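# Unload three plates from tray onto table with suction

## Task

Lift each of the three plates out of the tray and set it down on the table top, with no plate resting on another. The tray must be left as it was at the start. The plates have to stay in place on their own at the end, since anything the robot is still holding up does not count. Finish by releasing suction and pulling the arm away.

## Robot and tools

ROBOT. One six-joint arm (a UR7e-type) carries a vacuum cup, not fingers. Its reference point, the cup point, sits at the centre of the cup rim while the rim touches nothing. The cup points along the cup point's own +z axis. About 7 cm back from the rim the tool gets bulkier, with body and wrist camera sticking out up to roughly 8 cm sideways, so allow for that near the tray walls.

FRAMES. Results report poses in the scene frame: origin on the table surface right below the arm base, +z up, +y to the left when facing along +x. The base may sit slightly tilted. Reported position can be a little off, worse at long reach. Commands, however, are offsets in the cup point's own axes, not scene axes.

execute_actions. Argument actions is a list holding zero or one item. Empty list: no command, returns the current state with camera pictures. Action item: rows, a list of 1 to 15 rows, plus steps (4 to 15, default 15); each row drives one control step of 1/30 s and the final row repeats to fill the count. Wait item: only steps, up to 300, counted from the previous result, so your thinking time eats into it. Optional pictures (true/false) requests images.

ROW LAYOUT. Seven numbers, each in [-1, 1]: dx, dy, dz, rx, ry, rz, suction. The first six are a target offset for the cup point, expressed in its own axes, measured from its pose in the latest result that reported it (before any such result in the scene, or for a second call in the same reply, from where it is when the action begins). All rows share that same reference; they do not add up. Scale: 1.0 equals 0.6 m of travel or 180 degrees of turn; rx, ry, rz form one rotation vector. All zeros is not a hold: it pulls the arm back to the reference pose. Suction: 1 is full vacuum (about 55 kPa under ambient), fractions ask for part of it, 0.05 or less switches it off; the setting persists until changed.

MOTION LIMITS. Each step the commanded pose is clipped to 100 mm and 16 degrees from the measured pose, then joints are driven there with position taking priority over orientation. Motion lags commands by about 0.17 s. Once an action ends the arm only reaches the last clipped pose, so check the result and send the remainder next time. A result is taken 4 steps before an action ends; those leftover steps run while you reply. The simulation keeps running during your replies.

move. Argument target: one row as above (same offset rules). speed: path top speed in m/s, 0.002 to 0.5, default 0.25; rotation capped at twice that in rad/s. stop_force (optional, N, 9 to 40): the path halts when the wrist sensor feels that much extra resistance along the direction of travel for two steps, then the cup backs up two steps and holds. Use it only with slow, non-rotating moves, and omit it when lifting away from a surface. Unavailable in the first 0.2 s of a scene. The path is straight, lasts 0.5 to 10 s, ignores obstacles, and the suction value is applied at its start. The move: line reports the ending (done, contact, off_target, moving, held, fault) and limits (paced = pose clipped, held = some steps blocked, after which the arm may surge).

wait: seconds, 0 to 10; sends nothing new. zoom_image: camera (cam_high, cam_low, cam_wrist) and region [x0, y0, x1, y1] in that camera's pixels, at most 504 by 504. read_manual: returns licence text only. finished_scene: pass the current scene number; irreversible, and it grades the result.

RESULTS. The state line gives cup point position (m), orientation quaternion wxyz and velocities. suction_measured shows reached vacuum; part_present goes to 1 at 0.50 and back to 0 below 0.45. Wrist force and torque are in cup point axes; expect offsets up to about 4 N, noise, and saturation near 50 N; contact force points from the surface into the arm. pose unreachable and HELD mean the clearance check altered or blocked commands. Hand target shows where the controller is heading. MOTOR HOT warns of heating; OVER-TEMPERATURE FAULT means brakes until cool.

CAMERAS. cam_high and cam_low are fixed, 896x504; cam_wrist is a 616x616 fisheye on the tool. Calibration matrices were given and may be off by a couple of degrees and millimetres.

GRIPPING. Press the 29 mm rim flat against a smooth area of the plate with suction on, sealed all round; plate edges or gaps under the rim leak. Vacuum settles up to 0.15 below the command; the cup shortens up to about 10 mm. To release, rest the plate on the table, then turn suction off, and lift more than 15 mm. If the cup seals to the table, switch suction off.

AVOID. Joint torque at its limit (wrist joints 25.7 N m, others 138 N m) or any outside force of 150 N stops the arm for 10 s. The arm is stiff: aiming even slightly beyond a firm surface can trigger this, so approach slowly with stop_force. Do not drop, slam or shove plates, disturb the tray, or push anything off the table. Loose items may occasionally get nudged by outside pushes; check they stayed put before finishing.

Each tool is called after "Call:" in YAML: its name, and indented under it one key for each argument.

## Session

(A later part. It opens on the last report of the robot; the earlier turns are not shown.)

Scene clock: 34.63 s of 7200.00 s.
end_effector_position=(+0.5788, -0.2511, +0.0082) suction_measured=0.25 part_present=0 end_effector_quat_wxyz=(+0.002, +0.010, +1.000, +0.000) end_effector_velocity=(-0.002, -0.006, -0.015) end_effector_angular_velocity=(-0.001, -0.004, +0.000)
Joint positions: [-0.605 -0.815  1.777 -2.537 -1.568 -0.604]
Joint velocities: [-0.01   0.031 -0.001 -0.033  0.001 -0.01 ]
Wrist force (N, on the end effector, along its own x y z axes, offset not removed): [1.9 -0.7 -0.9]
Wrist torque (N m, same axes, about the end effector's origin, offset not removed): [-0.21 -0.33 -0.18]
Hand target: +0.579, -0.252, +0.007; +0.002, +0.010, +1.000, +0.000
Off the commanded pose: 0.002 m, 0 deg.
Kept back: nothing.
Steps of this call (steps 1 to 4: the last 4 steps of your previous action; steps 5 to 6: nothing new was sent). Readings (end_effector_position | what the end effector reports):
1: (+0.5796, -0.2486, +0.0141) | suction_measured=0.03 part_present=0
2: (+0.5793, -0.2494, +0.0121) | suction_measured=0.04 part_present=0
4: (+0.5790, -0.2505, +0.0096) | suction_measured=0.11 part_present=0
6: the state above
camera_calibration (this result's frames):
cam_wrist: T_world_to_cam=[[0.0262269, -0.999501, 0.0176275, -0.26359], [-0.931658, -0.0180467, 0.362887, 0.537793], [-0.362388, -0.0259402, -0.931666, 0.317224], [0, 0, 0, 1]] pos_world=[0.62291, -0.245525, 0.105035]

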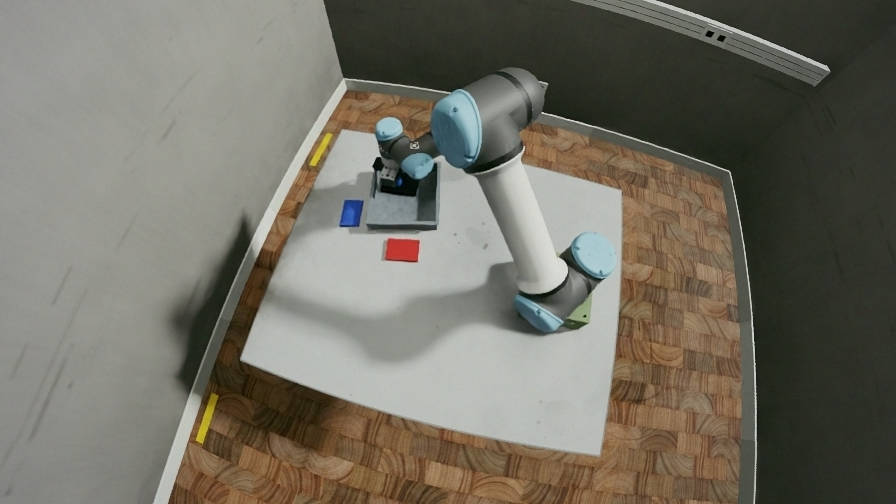

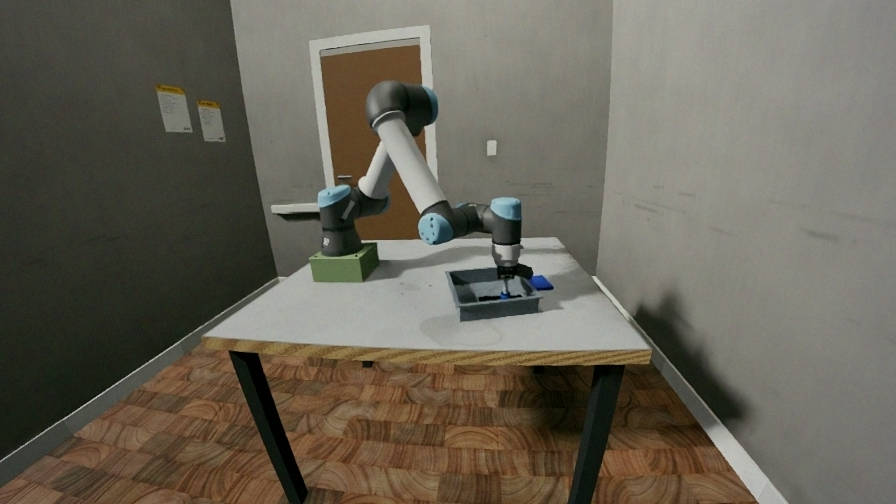

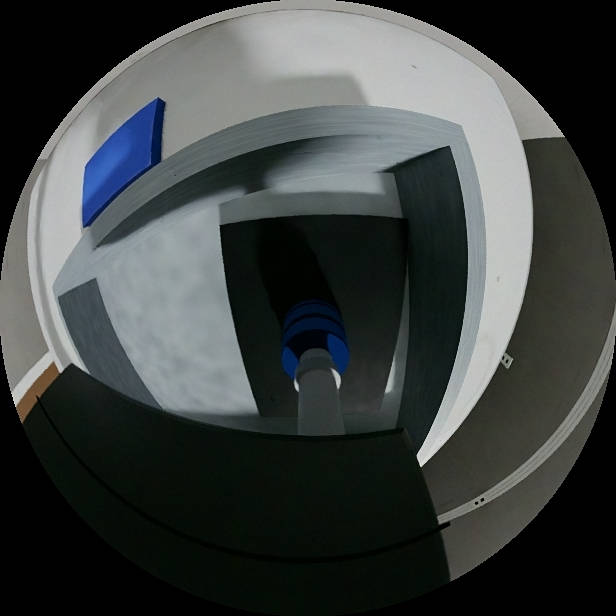

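Call:
execute_actions:
  actions:
    - {"rows":[[0,0,0,0,0,0,1],[0,0,-0.002,0,0,0,1],[0,0,-0.007,0,0,0,1],[0,0,-0.014,0,0,0,1],[0,0,-0.025,0,0,0,1],[0,0,-0.037,0,0,0,1],[0,0,-0.051,0,0,0,1],[0,0,-0.066,0,0,0,1]],"steps":8}

Call:
execute_actions:
  actions:
    - {"rows":[[0,0,-0.06,0,0,0,1],[0,0,-0.072,0,0,0,1],[-0.003,0,-0.082,0,0,0,1],[-0.01,0,-0.09,0,0,0,1],[-0.021,0,-0.094,0,0,0,1],[-0.037,0,-0.096,0,0,0,1],[-0.058,0,-0.097,0,0,0,1],[-0.084,0,-0.097,0,0,0,1],[-0.114,0,-0.097,0,0,0,1],[-0.146,0,-0.097,0,0,0,1],[-0.179,0,-0.097,0,0,0,1],[-0.212,0,-0.097,0,0,0,1],[-0.244,0,-0.097,0,0,0,1],[-0.274,0,-0.097,0,0,0,1],[-0.3,0,-0.097,0,0,0,1]],"steps":15}

Call:
execute_actions:
  actions:
    - {"rows":[[-0.16,0,-0.001,0,0,0,1],[-0.176,0,0.001,0,0,0,1],[-0.187,0,0.006,0,0,0,1],[-0.194,0,0.013,0,0,0,1],[-0.196,0,0.024,0,0,0,1],[-0.197,0,0.037,0,0,0,1],[-0.197,0,0.052,0,0,0,1],[-0.197,0,0.067,0,0,0,1],[-0.197,0,0.081,0,0,0,1],[-0.197,0,0.094,0,0,0,1],[-0.197,0,0.105,0,0,0,1],[-0.197,0,0.113,0,0,0,1],[-0.197,0,0.117,0,0,0,1],[-0.197,0,0.119,0,0,0,1],[-0.197,0,0.12,0,0,0,1]],"steps":15}

Call:
move:
  target: [0,0,0.025,0,0,0,1]
  speed: 0.007
  stop_force: 9

Call:
move:
  target: [0,0,-0.25,0,0,0,0]
  speed: 0.45

Scene clock: 35.50 s of 7200.00 s.
end_effector_position=(+0.5788, -0.2516, +0.0083) suction_measured=0.96 part_present=1 end_effector_quat_wxyz=(+0.002, +0.010, +1.000, +0.000) end_effector_velocity=(+0.001, +0.004, +0.037) end_effector_angular_velocity=(+0.002, +0.004, +0.001)
Joint positions: [-0.606 -0.815  1.776 -2.537 -1.568 -0.605]
Joint velocities: [ 0.007 -0.075  0.003  0.076 -0.001  0.006]
Wrist force (N, on the end effector, along its own x y z axes, offset not removed): [2.8 -1.6 1.1]
Wrist torque (N m, same axes, about the end effector's origin, offset not removed): [-0.19 -0.46 -0.18]
Steps of this call (steps 1 to 22: nothing new was sent; steps 23 to 26: the first 4 steps of this action). Readings (end_effector_position | what the end effector reports):
23: (+0.5788, -0.2518, +0.0066) | suction_measured=0.95 part_present=1
24: (+0.5788, -0.2518, +0.0068) | suction_measured=0.95 part_present=1
26: the state above

Scene clock: 36.00 s of 7200.00 s.
end_effector_position=(+0.6154, -0.2484, +0.0735) suction_measured=0.98 part_present=1 end_effector_quat_wxyz=(+0.004, +0.009, +1.000, +0.000) end_effector_velocity=(+0.321, +0.029, +0.046) end_effector_angular_velocity=(-0.000, -0.045, +0.014)
Joint positions: [-0.57  -0.884  1.664 -2.358 -1.566 -0.569]
Joint velocities: [ 0.302  0.404 -0.948  0.505  0.022  0.288]
Wrist force (N, on the end effector, along its own x y z axes, offset not removed): [2.7 -0.7 0.8]
Wrist torque (N m, same axes, about the end effector's origin, offset not removed): [-0.24 -0.35 -0.25]
Off your previous action's commanded pose: 0.027 m, 0 deg at its last step (step 4 of this call).
Steps of this call (steps 1 to 4: the last 4 steps of your previous action; steps 5 to 15: the first 11 steps of this action, its rows measured from where the robot was after step 4). Readings (end_effector_position | what the end effector reports):
4: (+0.5789, -0.2512, +0.0205) | suction_measured=0.98 part_present=1
5: (+0.5790, -0.2512, +0.0260) | suction_measured=0.98 part_present=1
6: (+0.5791, -0.2512, +0.0322) | suction_measured=0.98 part_present=1
8: (+0.5797, -0.2514, +0.0458) | suction_measured=0.98 part_present=1
12: (+0.5906, -0.2507, +0.0667) | suction_measured=0.98 part_present=1
15: the state above

Scene clock: 36.50 s of 7200.00 s.
end_effector_position=(+0.7719, -0.2430, +0.0507) suction_measured=0.99 part_present=1 end_effector_quat_wxyz=(+0.016, +0.008, +1.000, -0.002) end_effector_velocity=(+0.090, -0.016, -0.218) end_effector_angular_velocity=(+0.022, +0.080, -0.005)
Joint positions: [-0.455 -0.577  1.126 -2.151 -1.561 -0.457]
Joint velocities: [ 0.039  0.532 -0.472  0.022 -0.019  0.044]
Wrist force (N, on the end effector, along its own x y z axes, offset not removed): [1.3 0.9 1.2]
Wrist torque (N m, same axes, about the end effector's origin, offset not removed): [0.04 -0.39 -0.10]
Off your previous action's commanded pose: 0.092 m, 1 deg at its last step (step 4 of this call); position clipped at that step.
Steps of this call (steps 1 to 4: the last 4 steps of your previous action; steps 5 to 15: the first 11 steps of this action, its rows measured from where the robot was after step 4). Readings (end_effector_position | what the end effector reports):
4: (+0.6675, -0.2443, +0.0782) | suction_measured=0.98 part_present=1
5: (+0.6817, -0.2436, +0.0791) | suction_measured=0.98 part_present=1
6: (+0.6958, -0.2425, +0.0801) | suction_measured=0.98 part_present=1
8: (+0.7218, -0.2400, +0.0810) | suction_measured=0.98 part_present=1
12: (+0.7586, -0.2410, +0.0705) | suction_measured=0.99 part_present=1
15: the state above

Scene clock: 38.70 s of 7200.00 s.
end_effector_position=(+0.7856, -0.2460, +0.0005) suction_measured=0.99 part_present=1 end_effector_quat_wxyz=(+0.010, +0.008, +1.000, -0.001) end_effector_velocity=(-0.001, +0.000, +0.001) end_effector_angular_velocity=(+0.002, +0.004, -0.001)
Joint positions: [-0.45  -0.469  1.045 -2.166 -1.563 -0.451]
Joint velocities: [-0.001 -0.002  0.001  0.005  0.     0.   ]
Wrist force (N, on the end effector, along its own x y z axes, offset not removed): [5.3 0.1 -18.3]
Wrist torque (N m, same axes, about the end effector's origin, offset not removed): [-0.16 -0.47 -0.01]
Hand target: +0.785, -0.246, +0.001; +0.010, +0.008, +1.000, -0.001
Off your previous action's commanded pose: 0.018 m, 0 deg at its last step (step 4 of this call).
Off the commanded pose: 0.007 m, 0 deg.
Kept back: nothing.
move: contact
camera_calibration (this result's frames):
cam_wrist: T_world_to_cam=[[0.0285802, -0.999392, 0.0199879, -0.265678], [-0.937095, -0.0198285, 0.34851, 0.737142], [-0.347901, -0.0286911, -0.937092, 0.373071], [0, 0, 0, 1]] pos_world=[0.828157, -0.240196, 0.0980112]

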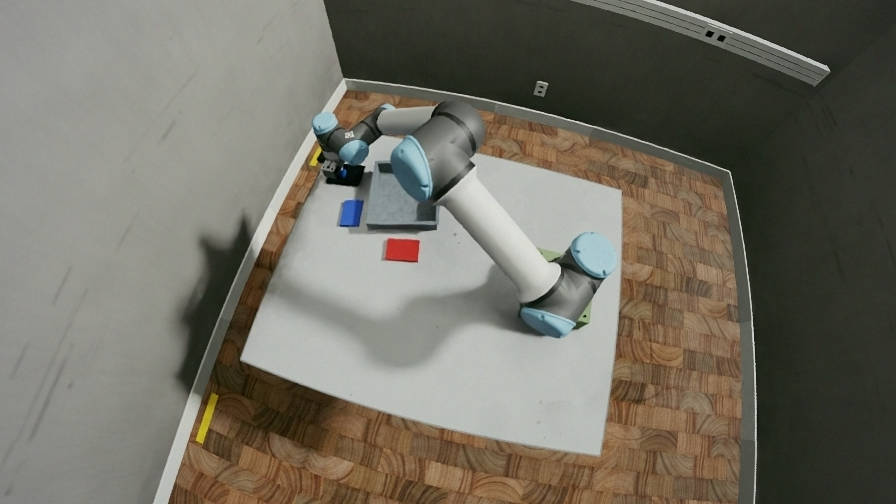

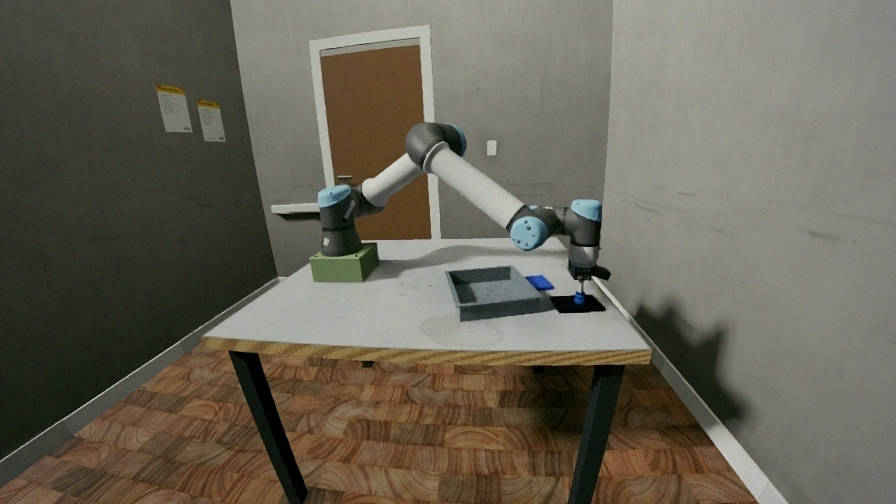

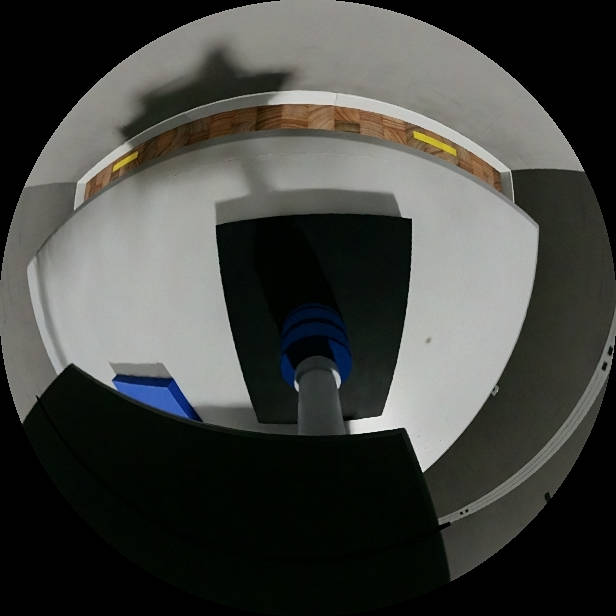

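Scene clock: 39.77 s of 7200.00 s.
end_effector_position=(+0.7829, -0.2457, +0.1502) suction_measured=0.00 part_present=0 end_effector_quat_wxyz=(+0.010, +0.008, +1.000, -0.001) end_effector_velocity=(-0.001, -0.001, +0.001) end_effector_angular_velocity=(-0.000, +0.002, -0.001)
Joint positions: [-0.451 -0.66   1.004 -1.934 -1.563 -0.453]
Joint velocities: [-0.001 -0.002 -0.001  0.004 -0.001 -0.001]
Wrist force (N, on the end effector, along its own x y z axes, offset not removed): [2.7 -1.3 1.8]
Wrist torque (N m, same axes, about the end effector's origin, offset not removed): [-0.29 -0.40 -0.17]
Hand target: +0.783, -0.246, +0.151; +0.010, +0.008, +1.000, -0.001
Off the commanded pose: 0.000 m, 0 deg.
Kept back: nothing.
move: done
camera_calibration (this result's frames):
cam_wrist: T_world_to_cam=[[0.0285812, -0.999391, 0.0200175, -0.268233], [-0.937099, -0.0198193, 0.348501, 0.682469], [-0.347892, -0.0287189, -0.937095, 0.51245], [0, 0, 0, 1]] pos_world=[0.825485, -0.239827, 0.247742]

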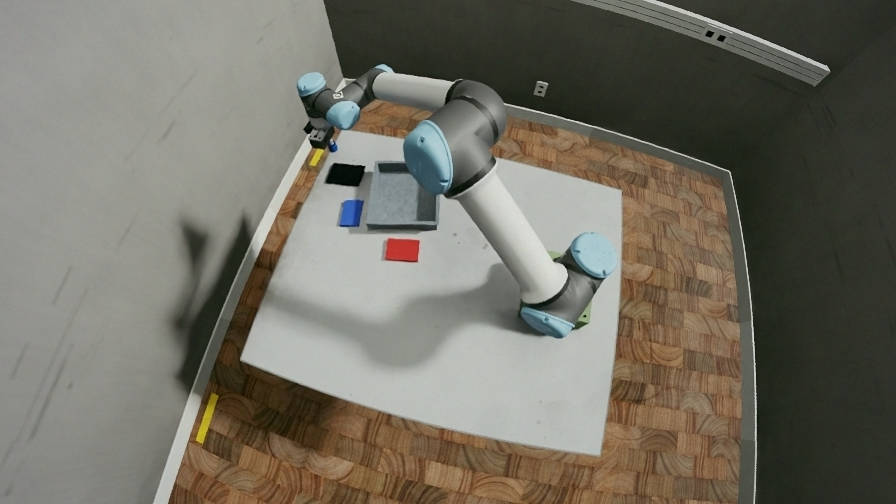

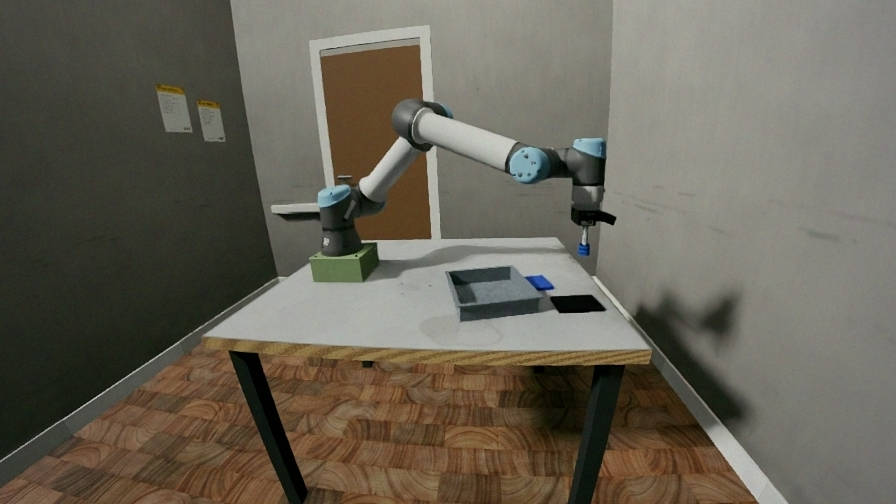

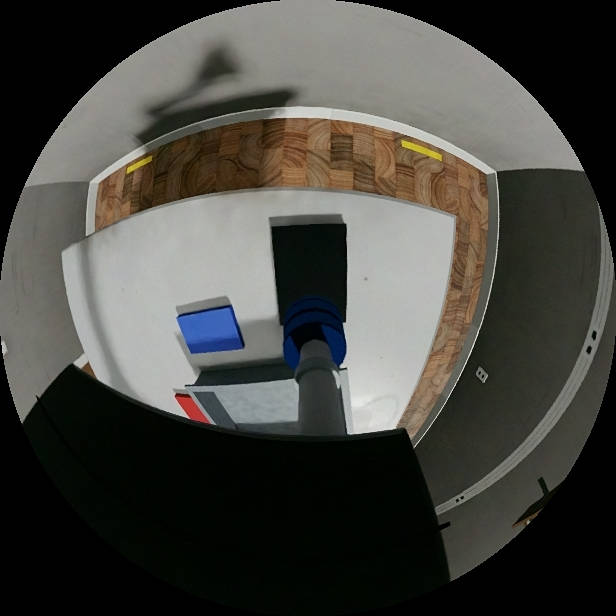

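Call:
finished_scene:
  scene: 2

The scene is finished: the task was done.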